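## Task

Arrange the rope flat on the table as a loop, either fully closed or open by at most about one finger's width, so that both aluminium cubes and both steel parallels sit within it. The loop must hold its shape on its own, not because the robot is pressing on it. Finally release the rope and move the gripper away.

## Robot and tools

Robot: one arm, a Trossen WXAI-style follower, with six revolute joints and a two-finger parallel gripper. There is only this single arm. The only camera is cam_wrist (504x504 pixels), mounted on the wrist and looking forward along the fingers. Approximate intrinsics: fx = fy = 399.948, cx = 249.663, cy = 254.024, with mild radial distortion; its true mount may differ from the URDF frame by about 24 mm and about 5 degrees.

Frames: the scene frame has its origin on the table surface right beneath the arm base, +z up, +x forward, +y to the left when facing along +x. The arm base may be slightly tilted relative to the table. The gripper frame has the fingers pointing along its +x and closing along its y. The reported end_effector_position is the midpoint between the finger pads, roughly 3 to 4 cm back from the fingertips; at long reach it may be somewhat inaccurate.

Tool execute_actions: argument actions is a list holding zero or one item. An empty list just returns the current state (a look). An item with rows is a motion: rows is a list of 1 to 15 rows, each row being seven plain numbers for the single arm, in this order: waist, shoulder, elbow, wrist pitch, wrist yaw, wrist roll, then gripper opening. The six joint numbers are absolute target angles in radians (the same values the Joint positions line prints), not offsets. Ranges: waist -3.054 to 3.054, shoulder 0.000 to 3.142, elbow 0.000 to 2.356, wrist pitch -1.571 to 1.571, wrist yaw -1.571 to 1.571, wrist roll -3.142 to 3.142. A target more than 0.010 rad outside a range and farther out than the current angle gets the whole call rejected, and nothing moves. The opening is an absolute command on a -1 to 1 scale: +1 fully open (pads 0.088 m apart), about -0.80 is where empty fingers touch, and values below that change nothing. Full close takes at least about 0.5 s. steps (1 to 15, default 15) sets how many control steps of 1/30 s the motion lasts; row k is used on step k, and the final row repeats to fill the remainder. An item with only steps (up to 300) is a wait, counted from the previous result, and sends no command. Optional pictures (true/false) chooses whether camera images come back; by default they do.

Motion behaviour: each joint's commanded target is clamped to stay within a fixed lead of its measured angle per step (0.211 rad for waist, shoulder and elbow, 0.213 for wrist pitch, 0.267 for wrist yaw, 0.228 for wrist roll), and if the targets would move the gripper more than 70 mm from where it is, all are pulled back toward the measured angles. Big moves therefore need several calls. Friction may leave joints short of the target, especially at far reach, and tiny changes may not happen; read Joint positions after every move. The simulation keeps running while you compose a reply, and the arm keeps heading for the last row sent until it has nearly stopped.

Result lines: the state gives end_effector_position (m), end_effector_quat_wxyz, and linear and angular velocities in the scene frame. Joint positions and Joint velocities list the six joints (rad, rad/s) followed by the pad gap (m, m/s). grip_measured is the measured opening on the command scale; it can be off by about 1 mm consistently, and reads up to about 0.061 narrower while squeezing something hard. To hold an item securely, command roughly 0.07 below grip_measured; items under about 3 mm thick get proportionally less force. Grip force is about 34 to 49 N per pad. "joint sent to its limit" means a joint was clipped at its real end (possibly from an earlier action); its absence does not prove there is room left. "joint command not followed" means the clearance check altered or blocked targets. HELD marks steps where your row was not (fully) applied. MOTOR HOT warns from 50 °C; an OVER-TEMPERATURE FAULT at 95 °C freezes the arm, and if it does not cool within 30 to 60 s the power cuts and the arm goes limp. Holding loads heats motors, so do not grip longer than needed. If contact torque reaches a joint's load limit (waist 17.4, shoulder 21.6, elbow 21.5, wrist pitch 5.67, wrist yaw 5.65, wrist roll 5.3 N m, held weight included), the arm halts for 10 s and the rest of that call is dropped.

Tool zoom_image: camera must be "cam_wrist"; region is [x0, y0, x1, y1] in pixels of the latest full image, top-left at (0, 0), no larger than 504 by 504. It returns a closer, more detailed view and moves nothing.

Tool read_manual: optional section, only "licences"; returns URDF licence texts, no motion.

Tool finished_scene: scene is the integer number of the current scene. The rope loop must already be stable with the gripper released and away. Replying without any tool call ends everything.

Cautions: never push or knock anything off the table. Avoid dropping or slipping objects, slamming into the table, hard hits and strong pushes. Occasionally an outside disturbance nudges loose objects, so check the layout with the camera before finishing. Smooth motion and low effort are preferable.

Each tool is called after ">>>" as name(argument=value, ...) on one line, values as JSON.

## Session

>>> execute_actions(actions=[])

Scene clock: 0.00 s of 4397.00 s.
end_effector_position=(+0.3388, +0.1532, +0.1239) grip_measured=+0.842 end_effector_quat_wxyz=(+0.481, +0.221, +0.848, +0.000) end_effector_velocity=(-0.001, -0.001, -0.001) end_effector_angular_velocity=(+0.006, +0.012, +0.005)
Joint positions: [ 0.367  2.697  1.92  -1.355  0.117  0.942  0.08 ]
Joint velocities: [-0.007  0.002  0.002 -0.007 -0.007 -0.007  0.   ]
Heat: hottest waist 23 °C (+0.0 °C/min).

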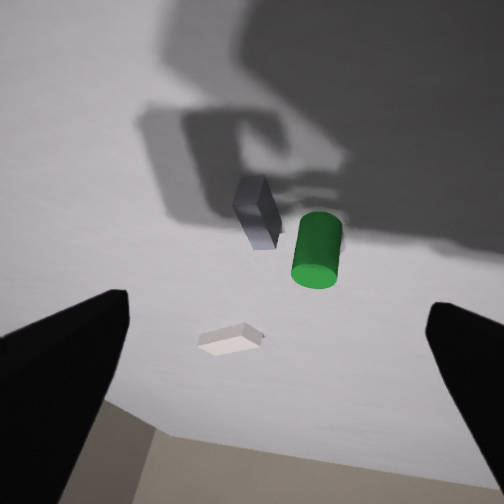

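>>> execute_actions(actions=[{"rows":[[0.85,1.9,1.65,-1.45,0.55,0.8,1]]}], pictures=false)

>>> execute_actions(actions=[{"steps":25}])

>>> execute_actions(actions=[{"rows":[[0.3,1.5,1.6,-1.4,0.8,0.15,1]]}], pictures=false)

>>> execute_actions(actions=[{"steps":15}])

Scene clock: 6.33 s of 4397.00 s.
end_effector_position=(+0.2718, +0.0559, +0.3549) grip_measured=+1.000 end_effector_quat_wxyz=(+0.804, +0.095, +0.577, +0.106) end_effector_velocity=(+0.004, -0.397, +0.271) end_effector_angular_velocity=(+0.966, -0.636, -0.756)
Joint positions: [ 0.868  1.972  1.667 -1.446  0.543  0.804  0.088]
Joint velocities: [-0.115 -1.429  0.002 -0.066  0.168  0.007  0.   ]
Heat: hottest waist 25 °C (+18.9 °C/min).
Steps of this call (steps 1 to 90: nothing new was sent; then 2.83 s passed at rest; steps 91 to 105: all 15 steps of this action). Readings (joint positions):
91: [0.377 2.673 1.893 -1.347 0.165 0.918]
92: [0.404 2.637 1.842 -1.377 0.243 0.887]
94: [0.495 2.546 1.742 -1.430 0.374 0.847]
98: [0.705 2.363 1.689 -1.436 0.493 0.817]
105: the state above

Scene clock: 7.17 s of 4397.00 s.
end_effector_position=(+0.2729, +0.0334, +0.3633) grip_measured=+1.000 end_effector_quat_wxyz=(+0.810, +0.123, +0.565, +0.102) end_effector_velocity=(-0.003, -0.000, -0.000) end_effector_angular_velocity=(-0.004, +0.004, +0.015)
Joint positions: [ 0.85   1.9    1.658 -1.45   0.551  0.803  0.088]
Joint velocities: [ 0.002 -0.002 -0.002 -0.007 -0.007 -0.007  0.   ]
Heat: hottest waist 25 °C (+16.7 °C/min).
Steps of this call (steps 1 to 25: the robot went on to your last target). Readings (joint positions):
1: [0.863 1.931 1.668 -1.449 0.548 0.804]
2: [0.858 1.902 1.670 -1.450 0.552 0.804]
4: [0.851 1.880 1.671 -1.451 0.553 0.804]
8: [0.850 1.897 1.661 -1.450 0.551 0.803]
25: the state above

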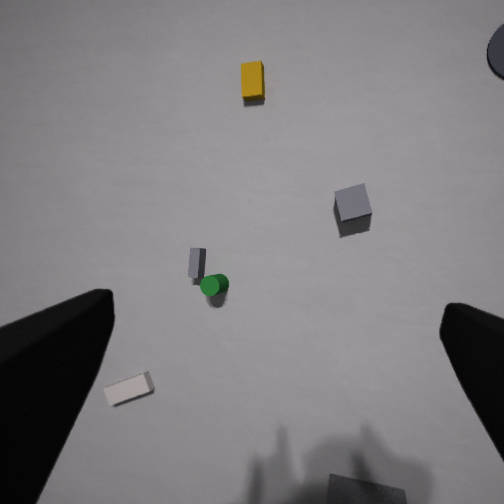

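Scene clock: 7.67 s of 4397.00 s.
end_effector_position=(+0.3038, -0.2134, +0.3057) grip_measured=+1.000 end_effector_quat_wxyz=(+0.842, +0.081, +0.533, -0.030) end_effector_velocity=(-0.020, -0.043, -0.037) end_effector_angular_velocity=(-0.148, +0.095, +0.210)
Joint positions: [ 0.305  1.495  1.62  -1.402  0.802  0.183  0.088]
Joint velocities: [-0.168 -0.076 -0.051 -0.007 -0.007 -0.374  0.   ]
Heat: hottest waist 25 °C (+15.7 °C/min).
Steps of this call (steps 1 to 15: all 15 steps of this action). Readings (joint positions):
1: [0.844 1.882 1.653 -1.439 0.573 0.771]
2: [0.823 1.862 1.641 -1.429 0.613 0.728]
4: [0.752 1.805 1.627 -1.422 0.677 0.646]
8: [0.583 1.648 1.625 -1.407 0.752 0.469]
15: the state above

Scene clock: 8.17 s of 4397.00 s.
end_effector_position=(+0.3037, -0.2108, +0.3023) grip_measured=+1.000 end_effector_quat_wxyz=(+0.840, +0.064, +0.538, -0.020) end_effector_velocity=(-0.001, -0.002, +0.001) end_effector_angular_velocity=(-0.004, +0.000, -0.006)
Joint positions: [ 0.303  1.498  1.609 -1.401  0.801  0.153  0.088]
Joint velocities: [ 0.002 -0.002  0.002 -0.007  0.007  0.007  0.   ]
Heat: hottest waist 25 °C (+14.7 °C/min).
Steps of this call (steps 1 to 15: the robot went on to your last target). Readings (joint positions):
1: [0.303 1.494 1.618 -1.402 0.802 0.173]
2: [0.303 1.494 1.616 -1.401 0.802 0.166]
4: [0.303 1.498 1.611 -1.401 0.801 0.159]
8: [0.303 1.498 1.609 -1.401 0.801 0.155]
15: the state above

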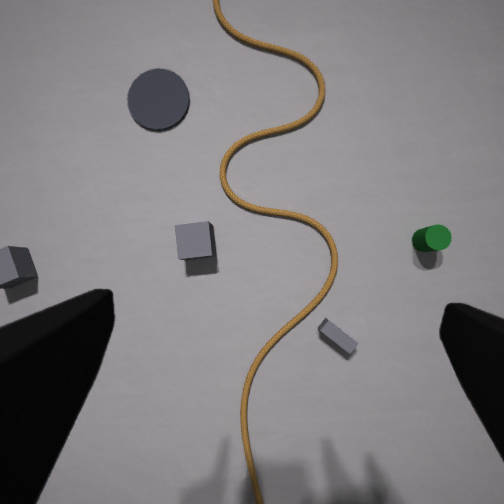

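>>> execute_actions(actions=[{"rows":[[-0.283,1.55,1.243,-1.007,0.747,-1.245,0.2]]}], pictures=false)

>>> execute_actions(actions=[{"steps":18}])

Scene clock: 25.03 s of 4397.00 s.
end_effector_position=(+0.2765, -0.2552, +0.1072) grip_measured=+0.205 end_effector_quat_wxyz=(+0.698, -0.143, +0.688, +0.139) end_effector_velocity=(+0.009, +0.015, +0.003) end_effector_angular_velocity=(+0.029, -0.042, +2.081)
Joint positions: [-0.283  1.554  1.256 -1.011  0.752 -0.768  0.049]
Joint velocities: [ 0.022 -0.002 -0.012  0.022 -0.066 -2.073 -0.002]
Heat: hottest waist 25 °C (+4.8 °C/min).
Steps of this call (steps 1 to 15: the robot went on to your last target; steps 16 to 90: nothing new was sent; then 13.37 s passed at rest; steps 91 to 105: all 15 steps of this action). Readings (joint positions):
91: [0.288 1.500 1.582 -1.357 0.790 0.109]
92: [0.248 1.498 1.544 -1.300 0.780 0.055]
94: [0.151 1.509 1.460 -1.202 0.770 -0.049]
98: [-0.054 1.551 1.300 -1.062 0.748 -0.287]
105: the state above

Scene clock: 25.63 s of 4397.00 s.
end_effector_position=(+0.2769, -0.2540, +0.1071) grip_measured=+0.203 end_effector_quat_wxyz=(+0.646, -0.302, +0.635, +0.297) end_effector_velocity=(+0.002, +0.000, -0.001) end_effector_angular_velocity=(+0.002, -0.013, +0.009)
Joint positions: [-0.282  1.554  1.253 -1.008  0.749 -1.241  0.049]
Joint velocities: [-0.002 -0.002 -0.007  0.022 -0.007 -0.022 -0.   ]
Heat: hottest waist 25 °C (+4.7 °C/min).
Steps of this call (steps 1 to 18: the robot went on to your last target). Readings (joint positions):
1: [-0.283 1.554 1.256 -1.011 0.750 -0.837]
2: [-0.282 1.554 1.255 -1.010 0.749 -0.906]
4: [-0.282 1.554 1.254 -1.009 0.749 -1.044]
8: [-0.282 1.554 1.253 -1.009 0.749 -1.201]
18: the state above

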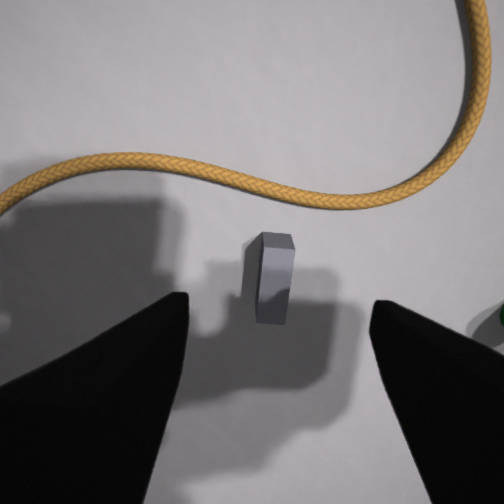

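>>> execute_actions(actions=[{"rows":[[-0.34,1.545,1.205,-0.92,0.73,-1.28,0],[-0.34,1.545,1.205,-0.92,0.73,-1.28,0],[-0.34,1.545,1.205,-0.92,0.73,-1.28,0],[-0.39,1.555,1.165,-0.835,0.71,-1.32,0],[-0.39,1.555,1.165,-0.835,0.71,-1.32,0],[-0.39,1.555,1.165,-0.835,0.71,-1.32,0],[-0.43,1.57,1.13,-0.75,0.697,-1.36,-0.1],[-0.43,1.57,1.13,-0.75,0.697,-1.36,-0.1],[-0.43,1.57,1.13,-0.75,0.697,-1.36,-0.1],[-0.468,1.587,1.095,-0.668,0.683,-1.40,-0.1]]}], pictures=false)

>>> execute_actions(actions=[{"rows":[[-0.468,1.587,1.095,-0.668,0.683,-1.40,-0.1],[-0.468,1.587,1.095,-0.668,0.683,-1.40,-0.1],[-0.468,1.587,1.095,-0.668,0.683,-1.40,-0.1],[-0.468,1.587,1.095,-0.668,0.683,-1.40,-0.1],[-0.468,1.587,1.095,-0.668,0.683,-1.40,-0.68]]}])

Scene clock: 36.37 s of 4397.00 s.
end_effector_position=(+0.2691, -0.2638, +0.0420) grip_measured=-0.093 end_effector_quat_wxyz=(+0.658, -0.277, +0.646, +0.271) end_effector_velocity=(-0.008, +0.017, -0.032) end_effector_angular_velocity=(+0.020, +0.025, +0.053)
Joint positions: [-0.463  1.578  1.107 -0.684  0.687 -1.391  0.034]
Joint velocities: [-0.046  0.037 -0.095  0.125 -0.022 -0.081 -0.003]
Heat: hottest waist 26 °C (+4.9 °C/min).
Steps of this call (steps 1 to 15: the robot went on to your last target; steps 16 to 90: nothing new was sent; then 7.23 s passed at rest; steps 91 to 105: all 15 steps of this action). Readings (joint positions):
91: [-0.286 1.553 1.246 -0.990 0.744 -1.251]
92: [-0.298 1.550 1.237 -0.963 0.739 -1.259]
94: [-0.327 1.550 1.218 -0.923 0.731 -1.279]
98: [-0.395 1.553 1.166 -0.811 0.710 -1.329]
105: the state above

Scene clock: 36.87 s of 4397.00 s.
end_effector_position=(+0.2709, -0.2641, +0.0414) grip_measured=-0.602 end_effector_quat_wxyz=(+0.661, -0.278, +0.643, +0.269) end_effector_velocity=(-0.004, +0.003, -0.000) end_effector_angular_velocity=(+0.016, +0.012, +0.005)
Joint positions: [-0.464  1.579  1.104 -0.669  0.685 -1.396  0.01 ]
Joint velocities: [-0.002 -0.002 -0.002 -0.022 -0.007  0.007 -0.   ]
Heat: hottest waist 26 °C (+4.9 °C/min).
Steps of this call (steps 1 to 15: all 15 steps of this action). Readings (joint positions):
1: [-0.464 1.579 1.105 -0.680 0.687 -1.393]
2: [-0.464 1.579 1.104 -0.676 0.686 -1.394]
4: [-0.464 1.579 1.104 -0.670 0.686 -1.395]
8: [-0.464 1.579 1.104 -0.670 0.685 -1.396]
15: the state above

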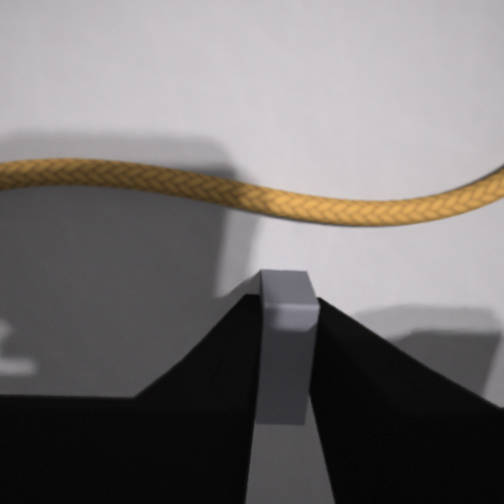

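>>> execute_actions(actions=[{"rows":[[-0.42,1.57,1.12,-0.74,0.7,-1.38,-0.68],[-0.38,1.57,1.13,-0.79,0.71,-1.36,-0.68],[-0.33,1.58,1.13,-0.82,0.73,-1.33,-0.68],[-0.28,1.6,1.11,-0.83,0.745,-1.3,-0.68],[-0.23,1.62,1.09,-0.83,0.755,-1.27,-0.68],[-0.18,1.65,1.07,-0.82,0.765,-1.24,-0.68],[-0.13,1.68,1.04,-0.81,0.775,-1.2,-0.68],[-0.09,1.7,1.02,-0.8,0.78,-1.17,-0.68],[-0.06,1.72,1.0,-0.79,0.78,-1.14,-0.68],[-0.06,1.73,0.99,-0.77,0.78,-1.12,-0.68],[-0.07,1.74,0.98,-0.74,0.78,-1.1,-0.68],[-0.085,1.75,0.965,-0.71,0.78,-1.1,-0.68],[-0.1,1.76,0.95,-0.68,0.78,-1.1,-0.68],[-0.115,1.765,0.94,-0.65,0.78,-1.1,-0.68],[-0.13,1.772,0.93,-0.616,0.777,-1.1,-0.68]]}], pictures=false)

>>> execute_actions(actions=[{"rows":[[-0.13,1.772,0.93,-0.616,0.777,-1.1,-0.68],[-0.13,1.772,0.93,-0.616,0.777,-1.1,-0.68],[-0.13,1.772,0.93,-0.616,0.777,-1.1,-0.68],[-0.13,1.772,0.93,-0.616,0.777,-1.1,-0.68],[-0.13,1.772,0.93,-0.616,0.777,-1.1,-0.68],[-0.13,1.772,0.93,-0.616,0.777,-1.1,-0.68],[-0.13,1.772,0.93,-0.616,0.777,-1.1,-0.68],[-0.13,1.772,0.93,-0.616,0.777,-1.1,-0.68],[-0.13,1.772,0.93,-0.616,0.777,-1.1,-0.68],[-0.13,1.772,0.93,-0.616,0.777,-1.1,-0.68],[-0.13,1.772,0.93,-0.616,0.777,-1.1,-0.2]]}], pictures=false)

>>> execute_actions(actions=[{"rows":[[-0.08,1.745,0.97,-0.72,0.78,-1.1,-0.2],[-0.08,1.745,0.97,-0.72,0.78,-1.1,-0.2],[-0.02,1.72,1.01,-0.84,0.78,-1.1,-0.2],[-0.02,1.72,1.01,-0.84,0.78,-1.1,-0.2],[0.04,1.7,1.05,-0.96,0.78,-1.1,-0.2],[0.04,1.7,1.05,-0.96,0.78,-1.1,-0.2],[0.735,2.764,1.695,-1.089,0.552,0.907,0.2]]}], pictures=false)

>>> execute_actions(actions=[{"steps":40}])

Scene clock: 54.60 s of 4397.00 s.
end_effector_position=(+0.2914, -0.1277, +0.0576) grip_measured=-0.602 end_effector_quat_wxyz=(+0.630, -0.341, +0.610, +0.338) end_effector_velocity=(-0.018, -0.013, -0.174) end_effector_angular_velocity=(-0.050, +0.088, -0.654)
Joint positions: [-0.091  1.752  0.96  -0.685  0.772 -1.115  0.01 ]
Joint velocities: [-0.432  0.193 -0.335  0.842  0.037  0.125 -0.   ]
Heat: hottest waist 26 °C (+3.3 °C/min).
Steps of this call (steps 1 to 15: the robot went on to your last target; steps 16 to 90: nothing new was sent; then 14.23 s passed at rest; steps 91 to 105: all 15 steps of this action). Readings (joint positions):
91: [-0.461 1.579 1.106 -0.680 0.688 -1.395]
92: [-0.449 1.579 1.111 -0.711 0.696 -1.387]
94: [-0.391 1.580 1.115 -0.776 0.720 -1.352]
98: [-0.199 1.630 1.086 -0.799 0.762 -1.242]
105: the state above

Scene clock: 55.10 s of 4397.00 s.
end_effector_position=(+0.2911, -0.1318, +0.0447) grip_measured=-0.275 end_effector_quat_wxyz=(+0.638, -0.323, +0.623, +0.316) end_effector_velocity=(-0.001, +0.002, +0.001) end_effector_angular_velocity=(+0.008, +0.002, +0.014)
Joint positions: [-0.129  1.764  0.939 -0.618  0.776 -1.103  0.026]
Joint velocities: [ 0.002 -0.002 -0.002 -0.007 -0.007 -0.007  0.043]
Heat: hottest waist 26 °C (+3.3 °C/min).
Steps of this call (steps 1 to 15: all 15 steps of this action). Readings (joint positions):
1: [-0.105 1.757 0.951 -0.661 0.773 -1.111]
2: [-0.117 1.761 0.947 -0.647 0.775 -1.108]
4: [-0.128 1.764 0.941 -0.631 0.776 -1.106]
8: [-0.129 1.764 0.939 -0.620 0.776 -1.104]
15: the state above

Scene clock: 55.60 s of 4397.00 s.
end_effector_position=(+0.3519, +0.0175, +0.1727) grip_measured=+0.184 end_effector_quat_wxyz=(+0.665, -0.319, +0.542, +0.402) end_effector_velocity=(+0.168, +0.520, +0.296) end_effector_angular_velocity=(+0.210, -0.530, -0.392)
Joint positions: [ 0.375  2.094  1.416 -1.063  0.578 -0.659  0.048]
Joint velocities: [ 1.287  1.253  1.316 -0.154 -0.139  1.414  0.008]
Heat: hottest waist 26 °C (+3.2 °C/min).
Steps of this call (steps 1 to 15: all 15 steps of this action). Readings (joint positions):
1: [-0.125 1.763 0.943 -0.636 0.777 -1.102]
2: [-0.115 1.762 0.949 -0.667 0.778 -1.102]
4: [-0.074 1.751 0.970 -0.759 0.778 -1.102]
8: [0.057 1.779 1.086 -0.964 0.704 -1.010]
15: the state above

Scene clock: 56.93 s of 4397.00 s.
end_effector_position=(+0.2911, +0.2234, +0.1204) grip_measured=+0.197 end_effector_quat_wxyz=(+0.716, -0.006, +0.698, +0.008) end_effector_velocity=(-0.001, +0.002, +0.001) end_effector_angular_velocity=(+0.010, +0.000, -0.009)
Joint positions: [ 0.736  2.762  1.692 -1.089  0.551  0.903  0.049]
Joint velocities: [ 0.002 -0.002 -0.002  0.007 -0.007  0.007 -0.   ]
Heat: hottest waist 26 °C (+3.2 °C/min).
Steps of this call (steps 1 to 40: the robot went on to your last target). Readings (joint positions):
1: [0.417 2.135 1.460 -1.067 0.574 -0.613]
2: [0.460 2.175 1.503 -1.071 0.570 -0.566]
4: [0.543 2.255 1.579 -1.073 0.566 -0.473]
8: [0.694 2.426 1.674 -1.078 0.558 -0.250]
40: the state above

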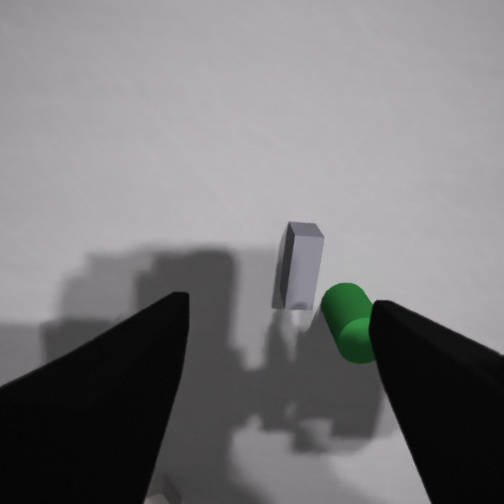

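>>> execute_actions(actions=[{"rows":[[0.69,2.74,1.62,-1.02,0.575,0.95,-0.25],[0.69,2.74,1.62,-1.02,0.575,0.95,-0.25],[0.69,2.74,1.62,-1.02,0.575,0.95,-0.25],[0.66,2.755,1.575,-0.94,0.59,0.94,-0.25],[0.66,2.755,1.575,-0.94,0.59,0.94,-0.25],[0.66,2.755,1.575,-0.94,0.59,0.94,-0.25],[0.632,2.777,1.53,-0.87,0.606,0.92,-0.25]]}])

Scene clock: 63.90 s of 4397.00 s.
end_effector_position=(+0.2958, +0.2091, +0.0662) grip_measured=-0.246 end_effector_quat_wxyz=(+0.713, +0.039, +0.699, -0.035) end_effector_velocity=(+0.005, +0.002, +0.000) end_effector_angular_velocity=(+0.005, -0.036, -0.024)
Joint positions: [ 0.631  2.768  1.54  -0.875  0.602  0.924  0.027]
Joint velocities: [ 0.002 -0.002 -0.007  0.037  0.022  0.007 -0.001]
Heat: hottest waist 27 °C (+3.0 °C/min).
Steps of this call (steps 1 to 15: the robot went on to your last target; steps 16 to 90: nothing new was sent; then 3.47 s passed at rest; steps 91 to 105: all 15 steps of this action). Readings (joint positions):
91: [0.734 2.759 1.682 -1.072 0.554 0.914]
92: [0.728 2.754 1.668 -1.052 0.560 0.926]
94: [0.708 2.750 1.639 -1.019 0.571 0.935]
98: [0.657 2.754 1.576 -0.921 0.593 0.933]
105: the state above

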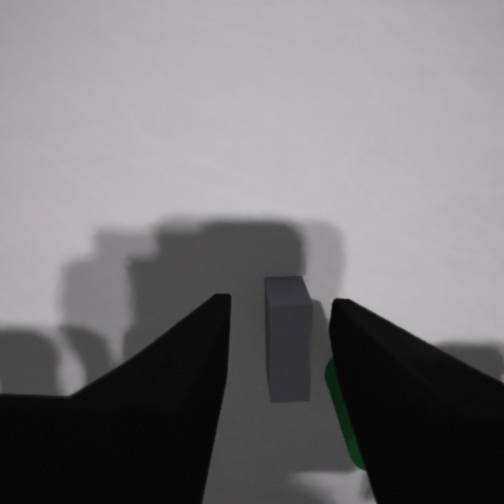

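>>> execute_actions(actions=[{"rows":[[0.625,2.78,1.5,-0.83,0.61,0.91,-0.25],[0.625,2.78,1.5,-0.83,0.61,0.91,-0.25],[0.625,2.78,1.5,-0.83,0.61,0.91,-0.25],[0.612,2.79,1.467,-0.79,0.617,0.9,-0.25]]}])

Scene clock: 67.87 s of 4397.00 s.
end_effector_position=(+0.2882, +0.2082, +0.0473) grip_measured=-0.247 end_effector_quat_wxyz=(+0.714, +0.036, +0.698, -0.035) end_effector_velocity=(-0.004, -0.003, -0.000) end_effector_angular_velocity=(-0.008, +0.019, +0.018)
Joint positions: [ 0.615  2.78   1.477 -0.791  0.615  0.903  0.027]
Joint velocities: [-0.002 -0.002 -0.002 -0.022 -0.007 -0.007  0.   ]
Heat: hottest waist 27 °C (+2.0 °C/min).
Steps of this call (steps 1 to 15: the robot went on to your last target; steps 16 to 90: nothing new was sent; then 0.47 s passed at rest; steps 91 to 105: all 15 steps of this action). Readings (joint positions):
91: [0.631 2.768 1.535 -0.862 0.605 0.921]
92: [0.631 2.768 1.528 -0.850 0.606 0.919]
94: [0.631 2.769 1.514 -0.830 0.609 0.913]
98: [0.619 2.777 1.483 -0.800 0.613 0.905]
105: the state above

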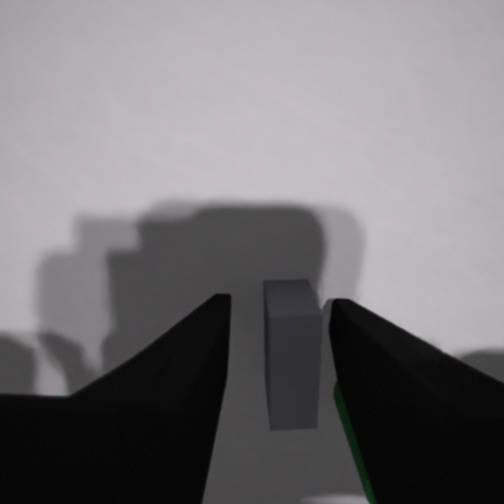

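>>> execute_actions(actions=[{"rows":[[0.612,2.79,1.467,-0.79,0.617,0.9,-0.68],[0.612,2.79,1.467,-0.79,0.617,0.9,-0.68],[0.612,2.79,1.467,-0.79,0.617,0.9,-0.68],[0.612,2.79,1.467,-0.79,0.617,0.9,-0.68],[0.612,2.79,1.467,-0.79,0.617,0.9,-0.68],[0.612,2.79,1.467,-0.79,0.617,0.9,-0.68],[0.612,2.79,1.467,-0.79,0.617,0.9,-0.68],[0.635,2.76,1.52,-0.86,0.606,0.92,-0.68],[0.635,2.76,1.52,-0.86,0.606,0.92,-0.68],[0.66,2.745,1.57,-0.94,0.59,0.94,-0.68],[0.66,2.745,1.57,-0.94,0.59,0.94,-0.68],[0.69,2.73,1.61,-1.02,0.575,0.95,-0.68],[0.69,2.73,1.61,-1.02,0.575,0.95,-0.68],[0.69,2.7,1.6,-1.05,0.575,0.95,-0.68]]}])

>>> execute_actions(actions=[{"rows":[[0.67,2.65,1.56,-1.04,0.59,0.9,-0.68],[0.64,2.6,1.52,-1.03,0.6,0.86,-0.68],[0.61,2.55,1.48,-1.02,0.62,0.82,-0.68],[0.58,2.5,1.44,-1.0,0.63,0.78,-0.68],[0.55,2.45,1.4,-0.99,0.65,0.74,-0.68],[0.52,2.4,1.36,-0.97,0.66,0.7,-0.68],[0.49,2.35,1.32,-0.96,0.675,0.66,-0.68],[0.46,2.3,1.28,-0.945,0.69,0.62,-0.68],[0.42,2.25,1.24,-0.93,0.7,0.57,-0.68],[0.38,2.2,1.205,-0.915,0.715,0.52,-0.68],[0.34,2.15,1.17,-0.9,0.73,0.47,-0.68],[0.30,2.1,1.135,-0.88,0.74,0.42,-0.68],[0.26,2.05,1.1,-0.86,0.75,0.37,-0.68],[0.22,2.0,1.07,-0.84,0.76,0.32,-0.68],[0.19,1.97,1.04,-0.82,0.77,0.27,-0.68]]}], pictures=false)

>>> execute_actions(actions=[{"rows":[[0.19,1.97,1.04,-0.82,0.77,0.27,-0.68],[0.19,1.97,1.04,-0.82,0.77,0.27,-0.68],[0.16,1.985,1.01,-0.76,0.775,0.22,-0.68],[0.16,1.985,1.01,-0.76,0.775,0.22,-0.68],[0.125,2.0,0.985,-0.69,0.78,0.18,-0.68],[0.125,2.0,0.985,-0.69,0.78,0.18,-0.68],[0.092,2.018,0.957,-0.62,0.782,0.14,-0.68]]}])

Scene clock: 83.97 s of 4397.00 s.
end_effector_position=(+0.2880, +0.2055, +0.0924) grip_measured=-0.600 end_effector_quat_wxyz=(+0.709, +0.012, +0.705, -0.027) end_effector_velocity=(+0.015, -0.038, +0.251) end_effector_angular_velocity=(+0.058, -0.161, +0.143)
Joint positions: [ 0.679  2.741  1.578 -1.001  0.581  0.941  0.01 ]
Joint velocities: [ 0.305 -0.452  0.212 -0.652 -0.081  0.066 -0.   ]
Heat: hottest waist 28 °C (+3.0 °C/min).
Steps of this call (steps 1 to 15: the robot went on to your last target; steps 16 to 90: nothing new was sent; then 12.60 s passed at rest; steps 91 to 105: all 15 steps of this action). Readings (joint positions):
91: [0.615 2.780 1.477 -0.791 0.615 0.903]
92: [0.615 2.780 1.477 -0.791 0.615 0.903]
94: [0.615 2.780 1.477 -0.791 0.615 0.903]
98: [0.616 2.780 1.482 -0.803 0.615 0.904]
105: the state above

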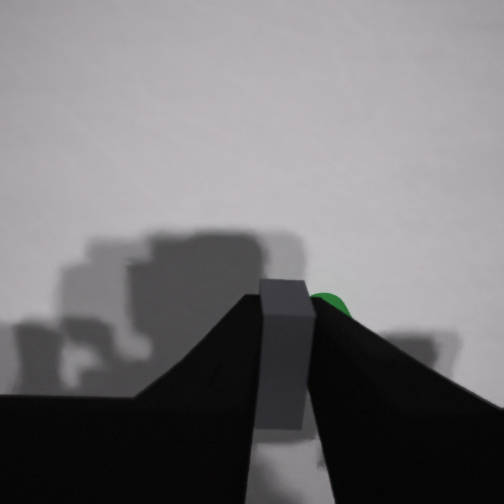

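Scene clock: 84.47 s of 4397.00 s.
end_effector_position=(+0.3136, -0.0066, +0.0969) grip_measured=-0.600 end_effector_quat_wxyz=(+0.720, +0.007, +0.694, +0.001) end_effector_velocity=(-0.083, -0.476, -0.132) end_effector_angular_velocity=(-0.112, +0.060, +0.013)
Joint positions: [ 0.271  2.073  1.127 -0.864  0.745  0.385  0.01 ]
Joint velocities: [-1.17  -1.365 -0.984  0.535  0.359 -1.473 -0.   ]
Heat: hottest waist 28 °C (+3.0 °C/min).
Steps of this call (steps 1 to 15: all 15 steps of this action). Readings (joint positions):
1: [0.687 2.719 1.580 -1.014 0.581 0.936]
2: [0.687 2.691 1.571 -1.017 0.582 0.916]
4: [0.664 2.614 1.523 -1.015 0.599 0.857]
8: [0.539 2.419 1.382 -0.972 0.657 0.710]
15: the state above

Scene clock: 84.97 s of 4397.00 s.
end_effector_position=(+0.3002, -0.0403, +0.0457) grip_measured=-0.600 end_effector_quat_wxyz=(+0.713, -0.003, +0.701, +0.003) end_effector_velocity=(+0.008, +0.002, -0.000) end_effector_angular_velocity=(+0.013, -0.033, -0.001)
Joint positions: [ 0.093  2.013  0.964 -0.624  0.779  0.146  0.01 ]
Joint velocities: [-0.002 -0.002 -0.002  0.051 -0.007 -0.037 -0.   ]
Heat: hottest waist 28 °C (+3.0 °C/min).
Steps of this call (steps 1 to 15: all 15 steps of this action). Readings (joint positions):
1: [0.235 2.034 1.100 -0.853 0.756 0.348]
2: [0.208 2.006 1.083 -0.845 0.765 0.324]
4: [0.177 1.983 1.055 -0.798 0.772 0.272]
8: [0.127 1.997 0.993 -0.679 0.775 0.182]
15: the state above

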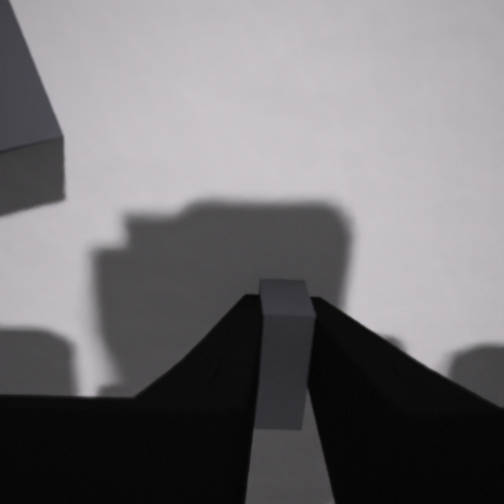

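Release and view the far end.

>>> execute_actions(actions=[{"rows":[[0.092,2.018,0.957,-0.62,0.782,0.14,-0.2],[0.092,2.018,0.957,-0.62,0.782,0.14,-0.2],[0.092,2.018,0.957,-0.62,0.782,0.14,-0.2],[0.092,2.018,0.957,-0.62,0.782,0.14,-0.2],[0.14,1.99,1.0,-0.72,0.78,0.14,-0.2],[0.14,1.99,1.0,-0.72,0.78,0.14,-0.2],[0.19,1.96,1.05,-0.83,0.78,0.14,-0.2],[0.19,1.96,1.05,-0.83,0.78,0.14,-0.2],[0.22,1.93,1.15,-0.95,0.78,0.1,-0.2],[0.22,1.93,1.15,-0.95,0.78,0.1,-0.2],[0.15,1.95,1.9,-0.95,0.8,-0.2,1]]}], pictures=false)

>>> execute_actions(actions=[{"steps":30}])

Scene clock: 91.13 s of 4397.00 s.
end_effector_position=(+0.3731, -0.0846, +0.1379) grip_measured=+0.311 end_effector_quat_wxyz=(+0.754, -0.096, +0.644, +0.083) end_effector_velocity=(+0.432, -0.327, +0.315) end_effector_angular_velocity=(+0.147, -1.007, -0.624)
Joint positions: [ 0.165  1.963  1.348 -0.933  0.794 -0.136  0.054]
Joint velocities: [-0.237 -0.046  1.8   -0.168  0.066 -0.725  0.175]
Heat: hottest waist 28 °C (+2.0 °C/min).
Steps of this call (steps 1 to 15: the robot went on to your last target; steps 16 to 90: nothing new was sent; then 2.67 s passed at rest; steps 91 to 105: all 15 steps of this action). Readings (joint positions):
91: [0.093 2.013 0.964 -0.621 0.780 0.143]
92: [0.093 2.013 0.964 -0.621 0.780 0.143]
94: [0.093 2.013 0.964 -0.621 0.780 0.143]
98: [0.142 1.997 1.001 -0.756 0.780 0.143]
105: the state above

Scene clock: 92.13 s of 4397.00 s.
end_effector_position=(+0.4688, -0.1981, +0.2688) grip_measured=+1.000 end_effector_quat_wxyz=(+0.867, +0.029, +0.495, -0.040) end_effector_velocity=(-0.002, -0.003, -0.003) end_effector_angular_velocity=(-0.011, +0.013, +0.003)
Joint positions: [ 0.152  1.945  1.902 -0.949  0.802 -0.197  0.088]
Joint velocities: [-0.007 -0.002 -0.002 -0.007  0.007 -0.007  0.   ]
Heat: hottest waist 28 °C (+2.0 °C/min).
Steps of this call (steps 1 to 30: the robot went on to your last target). Readings (joint positions):
1: [0.159 1.962 1.409 -0.938 0.796 -0.155]
2: [0.155 1.961 1.468 -0.941 0.797 -0.168]
4: [0.152 1.961 1.586 -0.943 0.797 -0.183]
8: [0.152 1.960 1.810 -0.943 0.797 -0.193]
30: the state above

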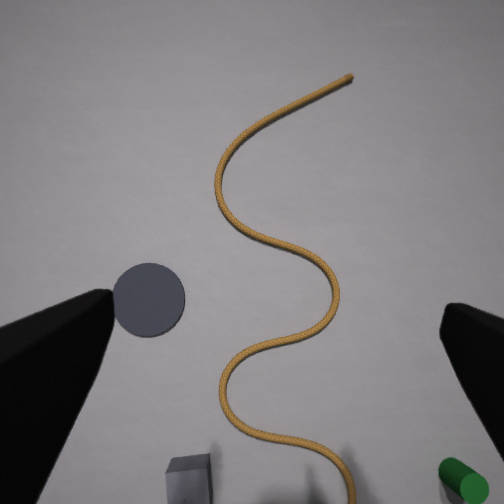

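>>> execute_actions(actions=[{"rows":[[0.05,2.1,1.88,-0.65,0.68,-0.4,0],[0.05,2.1,1.88,-0.65,0.68,-0.4,0],[0.05,2.1,1.88,-0.65,0.68,-0.4,0],[0.05,2.1,1.88,-0.65,0.68,-0.4,0],[0.05,2.1,1.88,-0.65,0.68,-0.4,0],[-0.05,2.22,1.85,-0.4,0.58,-0.53,0],[-0.05,2.22,1.85,-0.4,0.58,-0.53,0],[-0.05,2.22,1.85,-0.4,0.58,-0.53,0],[-0.05,2.22,1.85,-0.4,0.58,-0.53,0],[-0.05,2.22,1.85,-0.4,0.58,-0.53,0],[-0.15,2.335,1.805,-0.175,0.483,-0.657,0]]}], pictures=false)

>>> execute_actions(actions=[{"steps":15}])

Scene clock: 107.50 s of 4397.00 s.
end_effector_position=(+0.5819, -0.1728, +0.0937) grip_measured=+0.006 end_effector_quat_wxyz=(+0.898, +0.002, +0.439, +0.007) end_effector_velocity=(-0.012, -0.009, -0.400) end_effector_angular_velocity=(-0.099, +0.309, +0.104)
Joint positions: [-0.125  2.3    1.828 -0.24   0.507 -0.624  0.039]
Joint velocities: [-0.535  0.471 -0.222  0.608 -0.212 -0.403 -0.003]
Heat: hottest waist 30 °C (+4.0 °C/min).
Steps of this call (steps 1 to 15: the robot went on to your last target; steps 16 to 90: nothing new was sent; then 11.87 s passed at rest; steps 91 to 105: all 15 steps of this action). Readings (joint positions):
91: [0.147 1.961 1.900 -0.922 0.782 -0.236]
92: [0.133 1.980 1.902 -0.850 0.752 -0.283]
94: [0.096 2.026 1.906 -0.736 0.714 -0.344]
98: [0.019 2.139 1.879 -0.564 0.633 -0.456]
105: the state above

Scene clock: 108.00 s of 4397.00 s.
end_effector_position=(+0.5852, -0.1671, +0.0745) grip_measured=+0.003 end_effector_quat_wxyz=(+0.900, -0.003, +0.435, +0.012) end_effector_velocity=(-0.005, +0.002, -0.006) end_effector_angular_velocity=(+0.003, +0.020, +0.023)
Joint positions: [-0.146  2.332  1.807 -0.176  0.484 -0.654  0.039]
Joint velocities: [-0.007 -0.002 -0.007 -0.022 -0.007 -0.007 -0.   ]
Heat: hottest waist 30 °C (+4.1 °C/min).
Steps of this call (steps 1 to 15: the robot went on to your last target). Readings (joint positions):
1: [-0.141 2.314 1.821 -0.223 0.502 -0.634]
2: [-0.153 2.324 1.815 -0.210 0.498 -0.640]
4: [-0.163 2.334 1.808 -0.195 0.492 -0.648]
8: [-0.154 2.333 1.807 -0.176 0.487 -0.652]
15: the state above

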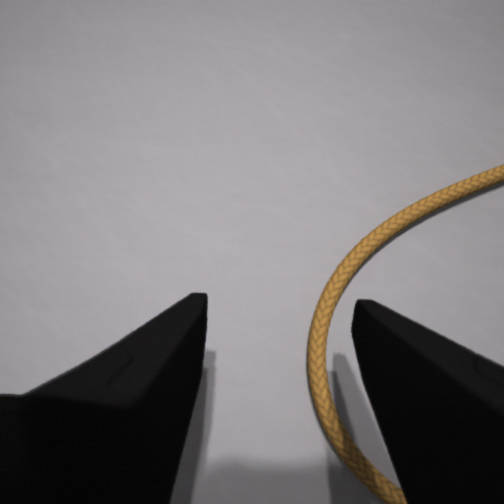

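>>> execute_actions(actions=[{"rows":[[-0.17,2.325,1.8,-0.16,0.47,-0.675,0],[-0.17,2.325,1.8,-0.16,0.47,-0.675,0],[-0.17,2.325,1.8,-0.16,0.47,-0.675,0],[-0.19,2.335,1.785,-0.13,0.455,-0.69,0],[-0.19,2.335,1.785,-0.13,0.455,-0.69,0],[-0.19,2.335,1.785,-0.13,0.455,-0.69,0],[-0.21,2.35,1.768,-0.095,0.44,-0.705,0]]}])

Scene clock: 116.83 s of 4397.00 s.
end_effector_position=(+0.5818, -0.1886, +0.0478) grip_measured=+0.003 end_effector_quat_wxyz=(+0.902, -0.003, +0.431, -0.000) end_effector_velocity=(+0.002, +0.015, -0.001) end_effector_angular_velocity=(+0.012, -0.011, +0.037)
Joint positions: [-0.212  2.337  1.779 -0.099  0.443 -0.701  0.039]
Joint velocities: [ 0.012  0.012 -0.012  0.007 -0.022 -0.007 -0.   ]
Heat: hottest waist 32 °C (+6.0 °C/min).
Steps of this call (steps 1 to 15: the robot went on to your last target; steps 16 to 90: nothing new was sent; then 5.33 s passed at rest; steps 91 to 105: all 15 steps of this action). Readings (joint positions):
91: [-0.146 2.332 1.807 -0.173 0.481 -0.658]
92: [-0.149 2.332 1.807 -0.169 0.477 -0.663]
94: [-0.156 2.332 1.805 -0.158 0.470 -0.671]
98: [-0.185 2.332 1.792 -0.117 0.452 -0.691]
105: the state above

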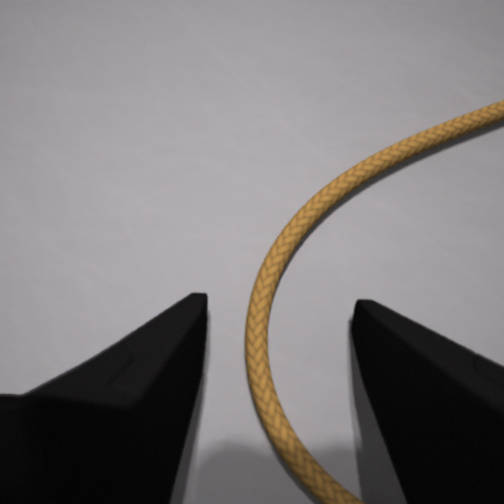

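>>> execute_actions(actions=[{"rows":[[-0.212,2.368,1.768,-0.09,0.44,-0.705,-0.2]],"steps":12}], pictures=false)

Scene clock: 126.03 s of 4397.00 s.
end_effector_position=(+0.5835, -0.1820, +0.0444) grip_measured=-0.195 end_effector_quat_wxyz=(+0.902, -0.005, +0.431, +0.004) end_effector_velocity=(-0.003, -0.002, -0.001) end_effector_angular_velocity=(-0.008, +0.011, +0.006)
Joint positions: [-0.208  2.351  1.779 -0.088  0.442 -0.703  0.029]
Joint velocities: [-0.002 -0.007 -0.007 -0.007  0.007 -0.007 -0.001]
Heat: hottest waist 34 °C (+7.2 °C/min).
Steps of this call (steps 1 to 15: the robot went on to your last target; steps 16 to 90: nothing new was sent; then 5.80 s passed at rest; steps 91 to 102: all 12 steps of this action). Readings (joint positions):
91: [-0.209 2.339 1.779 -0.095 0.442 -0.702]
92: [-0.209 2.342 1.779 -0.092 0.442 -0.702]
94: [-0.209 2.346 1.779 -0.091 0.442 -0.702]
98: [-0.208 2.350 1.779 -0.089 0.442 -0.703]
102: the state above

>>> execute_actions(actions=[{"rows":[[-0.212,2.36,1.768,-0.09,0.44,-0.705,-0.83]],"steps":12}])

Scene clock: 134.07 s of 4397.00 s.
end_effector_position=(+0.5837, -0.1816, +0.0445) grip_measured=-0.752 end_effector_quat_wxyz=(+0.903, -0.005, +0.430, +0.004) end_effector_velocity=(-0.000, +0.003, +0.001) end_effector_angular_velocity=(+0.001, -0.001, +0.016)
Joint positions: [-0.207  2.352  1.779 -0.088  0.441 -0.703  0.002]
Joint velocities: [ 0.002 -0.002 -0.002 -0.007 -0.007 -0.007 -0.   ]
Heat: hottest waist 35 °C (+8.1 °C/min).
Steps of this call (steps 1 to 15: the robot went on to your last target; steps 16 to 90: nothing new was sent; then 4.63 s passed at rest; steps 91 to 102: all 12 steps of this action). Readings (joint positions):
91: [-0.208 2.352 1.779 -0.088 0.442 -0.703]
92: [-0.208 2.352 1.779 -0.088 0.442 -0.703]
94: [-0.208 2.352 1.779 -0.088 0.442 -0.703]
98: [-0.207 2.352 1.779 -0.088 0.441 -0.703]
102: the state above

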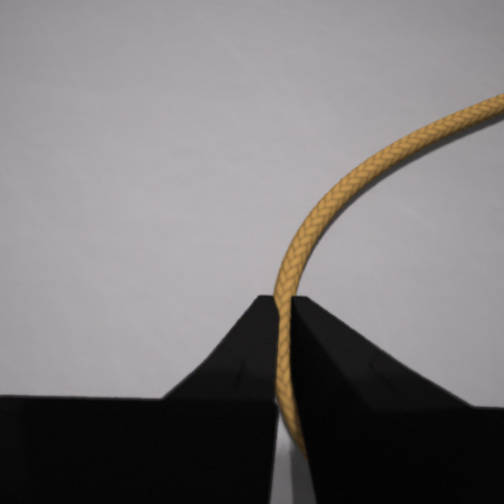

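>>> execute_actions(actions=[{"rows":[[-0.19,2.33,1.79,-0.13,0.46,-0.7,-0.83],[-0.165,2.31,1.8,-0.19,0.48,-0.7,-0.83],[-0.14,2.29,1.81,-0.25,0.5,-0.7,-0.83],[-0.115,2.27,1.82,-0.31,0.52,-0.7,-0.83],[-0.09,2.25,1.83,-0.37,0.54,-0.7,-0.83],[-0.065,2.23,1.83,-0.43,0.56,-0.7,-0.83],[-0.04,2.21,1.83,-0.49,0.58,-0.7,-0.83],[-0.015,2.19,1.83,-0.55,0.6,-0.72,-0.83],[0.01,2.17,1.83,-0.61,0.62,-0.74,-0.83],[0.03,2.15,1.83,-0.67,0.64,-0.76,-0.83],[0.05,2.14,1.82,-0.73,0.66,-0.78,-0.83],[0.07,2.13,1.82,-0.79,0.68,-0.8,-0.83],[0.085,2.12,1.81,-0.85,0.7,-0.83,-0.83],[0.1,2.11,1.81,-0.91,0.72,-0.86,-0.83],[0.115,2.11,1.8,-0.97,0.73,-0.9,-0.83]]}], pictures=false)

>>> execute_actions(actions=[{"rows":[[0.13,2.11,1.8,-1.03,0.74,-0.95,-0.83],[0.14,2.11,1.8,-1.09,0.75,-1.0,-0.83],[0.15,2.11,1.8,-1.15,0.76,-1.05,-0.83],[0.16,2.12,1.8,-1.2,0.77,-1.1,-0.83],[0.175,2.14,1.8,-1.24,0.78,-1.15,-0.83],[0.19,2.17,1.8,-1.25,0.78,-1.2,-0.83],[0.205,2.2,1.8,-1.25,0.78,-1.25,-0.83],[0.22,2.23,1.8,-1.24,0.775,-1.3,-0.83],[0.235,2.26,1.8,-1.23,0.77,-1.35,-0.83],[0.25,2.29,1.8,-1.22,0.77,-1.4,-0.83],[0.265,2.32,1.8,-1.21,0.765,-1.45,-0.83],[0.28,2.35,1.8,-1.2,0.76,-1.5,-0.83],[0.29,2.38,1.8,-1.19,0.76,-1.55,-0.83],[0.30,2.41,1.8,-1.18,0.755,-1.6,-0.83],[0.31,2.44,1.8,-1.17,0.75,-1.65,-0.83]]}], pictures=false)

>>> execute_actions(actions=[{"rows":[[0.32,2.47,1.8,-1.15,0.745,-1.7,-0.83],[0.33,2.5,1.8,-1.14,0.74,-1.75,-0.83],[0.335,2.53,1.8,-1.12,0.74,-1.8,-0.83],[0.34,2.56,1.8,-1.1,0.735,-1.85,-0.83],[0.34,2.59,1.8,-1.08,0.735,-1.9,-0.83],[0.34,2.62,1.8,-1.06,0.735,-1.95,-0.83],[0.335,2.64,1.79,-1.04,0.735,-2.0,-0.83],[0.325,2.655,1.78,-1.01,0.735,-2.03,-0.83],[0.315,2.665,1.765,-0.98,0.74,-2.03,-0.83],[0.305,2.675,1.745,-0.94,0.741,-2.03,-0.83]]}], pictures=false)

>>> execute_actions(actions=[{"rows":[[0.305,2.675,1.745,-0.94,0.741,-2.03,-0.83],[0.305,2.675,1.745,-0.94,0.741,-2.03,-0.83],[0.305,2.675,1.745,-0.94,0.741,-2.03,-0.83],[0.305,2.675,1.745,-0.94,0.741,-2.03,-0.3],[0.305,2.675,1.745,-0.94,0.741,-2.03,-0.3],[0.305,2.675,1.745,-0.94,0.741,-2.03,-0.3],[0.305,2.675,1.745,-0.94,0.741,-2.03,-0.3],[0.305,2.675,1.745,-0.94,0.741,-2.03,-0.3],[0.34,2.64,1.79,-1.05,0.735,-2.03,-0.3],[0.34,2.64,1.79,-1.05,0.735,-2.03,-0.3],[0.38,2.6,1.82,-1.15,0.735,-2.03,-0.3],[0.38,2.6,1.82,-1.15,0.735,-2.03,-0.3],[0.6,1.85,1.65,-1.45,0.75,0.55,1]]}], pictures=false)

>>> execute_actions(actions=[{"steps":48}])

Scene clock: 157.47 s of 4397.00 s.
end_effector_position=(+0.4955, -0.1305, +0.1859) grip_measured=-0.752 end_effector_quat_wxyz=(+0.808, -0.229, +0.509, +0.191) end_effector_velocity=(-0.296, +0.070, +0.129) end_effector_angular_velocity=(-0.962, +0.714, +1.983)
Joint positions: [ 0.095  2.12   1.821 -0.831  0.689 -0.83   0.002]
Joint velocities: [ 0.471 -0.3   -0.002 -1.736  0.462 -0.901 -0.   ]
Heat: hottest waist 38 °C (+9.1 °C/min).
Steps of this call (steps 1 to 15: the robot went on to your last target; steps 16 to 90: nothing new was sent; then 19.90 s passed at rest; steps 91 to 105: all 15 steps of this action). Readings (joint positions):
91: [-0.207 2.350 1.779 -0.095 0.443 -0.703]
92: [-0.203 2.345 1.782 -0.120 0.452 -0.703]
94: [-0.182 2.326 1.789 -0.206 0.484 -0.703]
98: [-0.088 2.258 1.808 -0.419 0.554 -0.704]
105: the state above

Scene clock: 157.97 s of 4397.00 s.
end_effector_position=(+0.4294, -0.0061, +0.1542) grip_measured=-0.752 end_effector_quat_wxyz=(-0.444, +0.594, -0.393, -0.543) end_effector_velocity=(-0.041, +0.408, -0.157) end_effector_angular_velocity=(-0.259, +0.220, +2.275)
Joint positions: [ 0.286  2.362  1.811 -1.19   0.76  -1.533  0.002]
Joint velocities: [ 0.403  0.94  -0.022  0.242 -0.125 -1.502 -0.   ]
Heat: hottest waist 38 °C (+9.0 °C/min).
Steps of this call (steps 1 to 15: all 15 steps of this action). Readings (joint positions):
1: [0.110 2.112 1.821 -0.891 0.705 -0.864]
2: [0.122 2.108 1.821 -0.951 0.718 -0.904]
4: [0.141 2.108 1.818 -1.069 0.741 -0.992]
8: [0.181 2.153 1.813 -1.209 0.773 -1.185]
15: the state above

Scene clock: 158.47 s of 4397.00 s.
end_effector_position=(+0.4097, +0.0996, +0.0558) grip_measured=-0.752 end_effector_quat_wxyz=(-0.236, +0.673, -0.233, -0.661) end_effector_velocity=(+0.012, -0.014, -0.030) end_effector_angular_velocity=(+0.032, +0.010, -0.033)
Joint positions: [ 0.308  2.671  1.751 -0.952  0.737 -2.021  0.002]
Joint velocities: [-0.085  0.002 -0.027  0.11  -0.007 -0.081  0.   ]
Heat: hottest waist 38 °C (+9.1 °C/min).
Steps of this call (steps 1 to 15: all 15 steps of this action). Readings (joint positions):
1: [0.299 2.393 1.810 -1.180 0.755 -1.583]
2: [0.311 2.424 1.810 -1.167 0.751 -1.633]
4: [0.329 2.482 1.810 -1.138 0.745 -1.733]
8: [0.344 2.592 1.805 -1.061 0.738 -1.928]
15: the state above

Scene clock: 158.97 s of 4397.00 s.
end_effector_position=(+0.3806, +0.0836, +0.1186) grip_measured=-0.031 end_effector_quat_wxyz=(-0.194, +0.682, -0.233, -0.665) end_effector_velocity=(-0.253, -0.050, +0.538) end_effector_angular_velocity=(-0.293, -0.444, -0.012)
Joint positions: [ 0.418  2.556  1.733 -1.196  0.742 -1.909  0.037]
Joint velocities: [ 1.126 -1.116 -0.549 -1.238  0.007  1.238  0.175]
Heat: hottest waist 38 °C (+9.0 °C/min).
Steps of this call (steps 1 to 15: all 15 steps of this action). Readings (joint positions):
1: [0.306 2.671 1.751 -0.949 0.738 -2.022]
2: [0.306 2.671 1.751 -0.945 0.739 -2.024]
4: [0.306 2.671 1.751 -0.942 0.740 -2.025]
8: [0.306 2.671 1.751 -0.942 0.740 -2.026]
15: the state above

Scene clock: 160.57 s of 4397.00 s.
end_effector_position=(+0.3278, -0.0569, +0.3212) grip_measured=+1.000 end_effector_quat_wxyz=(+0.824, +0.054, +0.563, +0.025) end_effector_velocity=(-0.000, -0.004, -0.002) end_effector_angular_velocity=(-0.008, +0.007, -0.011)
Joint positions: [ 0.602  1.85   1.658 -1.449  0.751  0.546  0.088]
Joint velocities: [-0.007 -0.002 -0.002 -0.007  0.007  0.007  0.   ]
Heat: hottest waist 38 °C (+9.1 °C/min).
Steps of this call (steps 1 to 48: the robot went on to your last target). Readings (joint positions):
1: [0.457 2.518 1.717 -1.236 0.742 -1.864]
2: [0.496 2.477 1.706 -1.278 0.742 -1.814]
4: [0.562 2.384 1.684 -1.359 0.742 -1.700]
8: [0.615 2.157 1.666 -1.426 0.744 -1.436]
48: the state above

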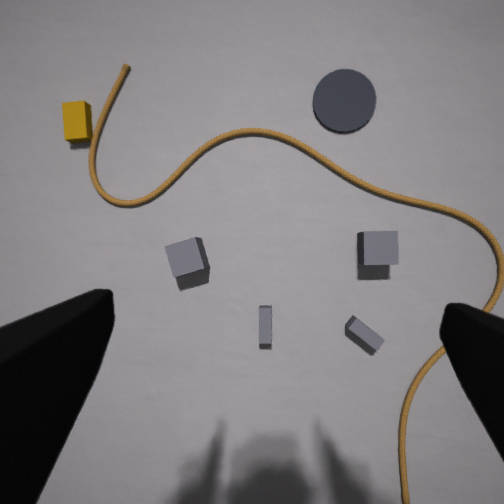

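>>> execute_actions(actions=[{"rows":[[0.5,2.5,1.71,-0.11,0.97,0.18,-0.2]]}], pictures=false)

>>> execute_actions(actions=[{"rows":[[0.45,2.58,1.71,-0.11,0.97,0.18,-0.2],[0.45,2.58,1.71,-0.11,0.97,0.18,-0.2],[0.45,2.58,1.71,-0.11,0.97,0.18,-0.2],[0.45,2.58,1.71,-0.11,0.97,0.18,-0.2],[0.4,2.66,1.71,-0.11,0.97,0.18,-0.2],[0.4,2.66,1.71,-0.11,0.97,0.18,-0.2],[0.4,2.66,1.71,-0.11,0.97,0.18,-0.2],[0.4,2.66,1.71,-0.11,0.97,0.18,-0.2],[0.341,2.74,1.71,-0.11,0.97,0.18,-0.2]]}], pictures=false)

>>> execute_actions(actions=[{"steps":12}])

Scene clock: 171.23 s of 4397.00 s.
end_effector_position=(+0.4695, +0.1008, +0.1904) grip_measured=-0.191 end_effector_quat_wxyz=(+0.866, -0.038, +0.499, -0.019) end_effector_velocity=(+0.135, +0.255, -0.143) end_effector_angular_velocity=(+0.451, -0.592, -0.534)
Joint positions: [ 0.502  2.478  1.71  -0.634  0.963  0.187  0.03 ]
Joint velocities: [ 0.002  0.662 -0.12   1.751  0.007 -0.066 -0.005]
Heat: hottest waist 36 °C (+5.1 °C/min).
Steps of this call (steps 1 to 15: the robot went on to your last target; steps 16 to 120: nothing new was sent; then 6.17 s passed at rest; steps 121 to 135: all 15 steps of this action). Readings (joint positions):
121: [0.598 1.873 1.661 -1.429 0.781 0.506]
122: [0.584 1.902 1.677 -1.368 0.840 0.447]
124: [0.545 1.989 1.711 -1.244 0.908 0.338]
128: [0.504 2.187 1.714 -1.038 0.949 0.230]
135: the state above

Scene clock: 171.73 s of 4397.00 s.
end_effector_position=(+0.5165, +0.1197, +0.0731) grip_measured=-0.197 end_effector_quat_wxyz=(+0.866, +0.079, +0.479, -0.115) end_effector_velocity=(-0.047, +0.026, -0.130) end_effector_angular_velocity=(-0.077, +0.225, +0.086)
Joint positions: [ 0.333  2.734  1.712 -0.121  0.969  0.183  0.029]
Joint velocities: [-0.105  0.198 -0.066  0.037 -0.007 -0.007 -0.   ]
Heat: hottest waist 36 °C (+5.0 °C/min).
Steps of this call (steps 1 to 15: all 15 steps of this action). Readings (joint positions):
1: [0.500 2.507 1.707 -0.573 0.963 0.185]
2: [0.494 2.529 1.707 -0.503 0.963 0.184]
4: [0.476 2.555 1.707 -0.377 0.964 0.184]
8: [0.421 2.620 1.714 -0.171 0.967 0.183]
15: the state above

Scene clock: 172.13 s of 4397.00 s.
end_effector_position=(+0.5160, +0.1246, +0.0764) grip_measured=-0.197 end_effector_quat_wxyz=(+0.869, +0.079, +0.474, -0.113) end_effector_velocity=(-0.001, -0.000, -0.001) end_effector_angular_velocity=(-0.008, +0.009, +0.026)
Joint positions: [ 0.344  2.738  1.71  -0.11   0.969  0.183  0.029]
Joint velocities: [-0.002 -0.002 -0.002 -0.007 -0.007 -0.022  0.   ]
Heat: hottest waist 36 °C (+5.1 °C/min).
Steps of this call (steps 1 to 12: the robot went on to your last target). Readings (joint positions):
1: [0.332 2.739 1.710 -0.119 0.969 0.183]
2: [0.332 2.741 1.710 -0.117 0.969 0.183]
4: [0.336 2.741 1.710 -0.111 0.969 0.183]
8: [0.343 2.738 1.710 -0.109 0.969 0.183]
12: the state above

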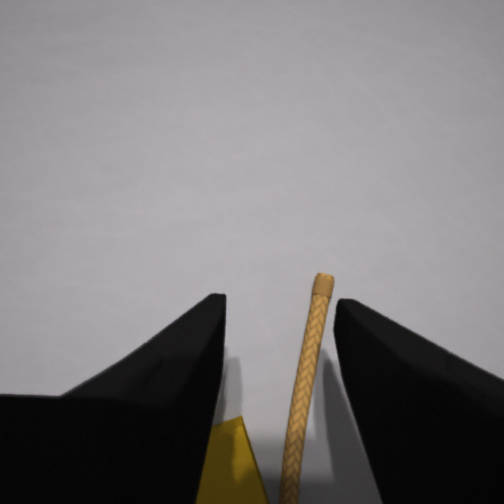

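>>> execute_actions(actions=[{"rows":[[0.325,2.73,1.68,-0.06,0.97,0.16,-0.2],[0.325,2.73,1.68,-0.06,0.97,0.16,-0.2],[0.325,2.73,1.68,-0.06,0.97,0.16,-0.2],[0.305,2.745,1.655,0,0.971,0.13,-0.2],[0.305,2.745,1.655,0,0.971,0.13,-0.2],[0.305,2.745,1.655,0,0.971,0.13,-0.2],[0.29,2.762,1.63,0.06,0.971,0.1,-0.2]]}])

Scene clock: 176.37 s of 4397.00 s.
end_effector_position=(+0.5163, +0.1121, +0.0477) grip_measured=-0.197 end_effector_quat_wxyz=(+0.870, +0.080, +0.470, -0.127) end_effector_velocity=(-0.001, +0.003, -0.001) end_effector_angular_velocity=(-0.003, -0.005, +0.019)
Joint positions: [0.29  2.75  1.64  0.056 0.969 0.104 0.029]
Joint velocities: [ 0.002  0.002 -0.012  0.022 -0.007 -0.022  0.   ]
Heat: hottest waist 36 °C (+4.0 °C/min).
Steps of this call (steps 1 to 30: the robot went on to your last target; steps 31 to 90: nothing new was sent; then 0.73 s passed at rest; steps 91 to 105: all 15 steps of this action). Readings (joint positions):
91: [0.343 2.738 1.707 -0.100 0.969 0.178]
92: [0.342 2.738 1.703 -0.086 0.969 0.173]
94: [0.336 2.738 1.692 -0.057 0.969 0.160]
98: [0.311 2.740 1.660 0.019 0.969 0.124]
105: the state above

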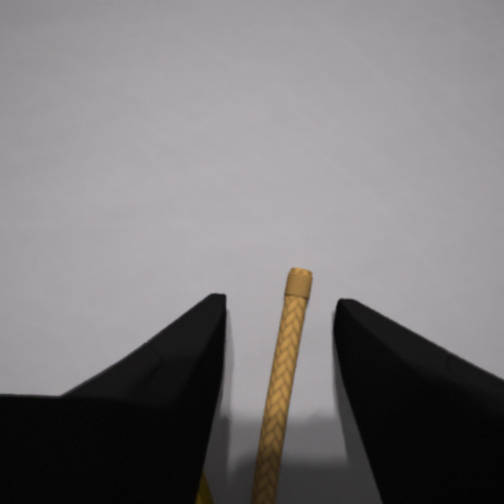

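>>> execute_actions(actions=[{"rows":[[0.284,2.755,1.605,0.07,0.971,0.1,-0.3],[0.284,2.755,1.605,0.07,0.971,0.1,-0.3],[0.284,2.755,1.605,0.07,0.971,0.1,-0.3],[0.284,2.755,1.605,0.07,0.971,0.1,-0.3],[0.284,2.755,1.605,0.07,0.971,0.1,-0.3],[0.284,2.755,1.605,0.07,0.971,0.1,-0.3],[0.284,2.755,1.605,0.07,0.971,0.1,-0.3],[0.284,2.755,1.605,0.07,0.971,0.1,-0.83]]}])

Scene clock: 180.53 s of 4397.00 s.
end_effector_position=(+0.5113, +0.1144, +0.0445) grip_measured=-0.750 end_effector_quat_wxyz=(+0.870, +0.077, +0.471, -0.126) end_effector_velocity=(+0.001, -0.002, -0.001) end_effector_angular_velocity=(-0.008, -0.001, -0.004)
Joint positions: [0.292 2.75  1.618 0.072 0.971 0.103 0.002]
Joint velocities: [-0.002  0.002  0.002  0.007  0.007 -0.007 -0.   ]
Heat: hottest waist 37 °C (+4.0 °C/min).
Steps of this call (steps 1 to 15: the robot went on to your last target; steps 16 to 90: nothing new was sent; then 0.67 s passed at rest; steps 91 to 105: all 15 steps of this action). Readings (joint positions):
91: [0.290 2.750 1.636 0.063 0.969 0.103]
92: [0.290 2.750 1.631 0.065 0.969 0.103]
94: [0.290 2.750 1.624 0.067 0.970 0.103]
98: [0.291 2.750 1.619 0.072 0.971 0.103]
105: the state above

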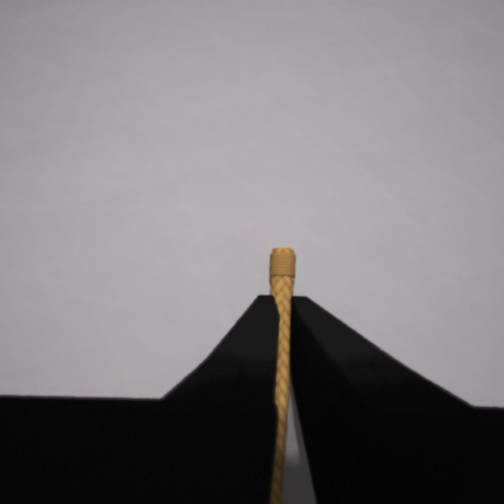

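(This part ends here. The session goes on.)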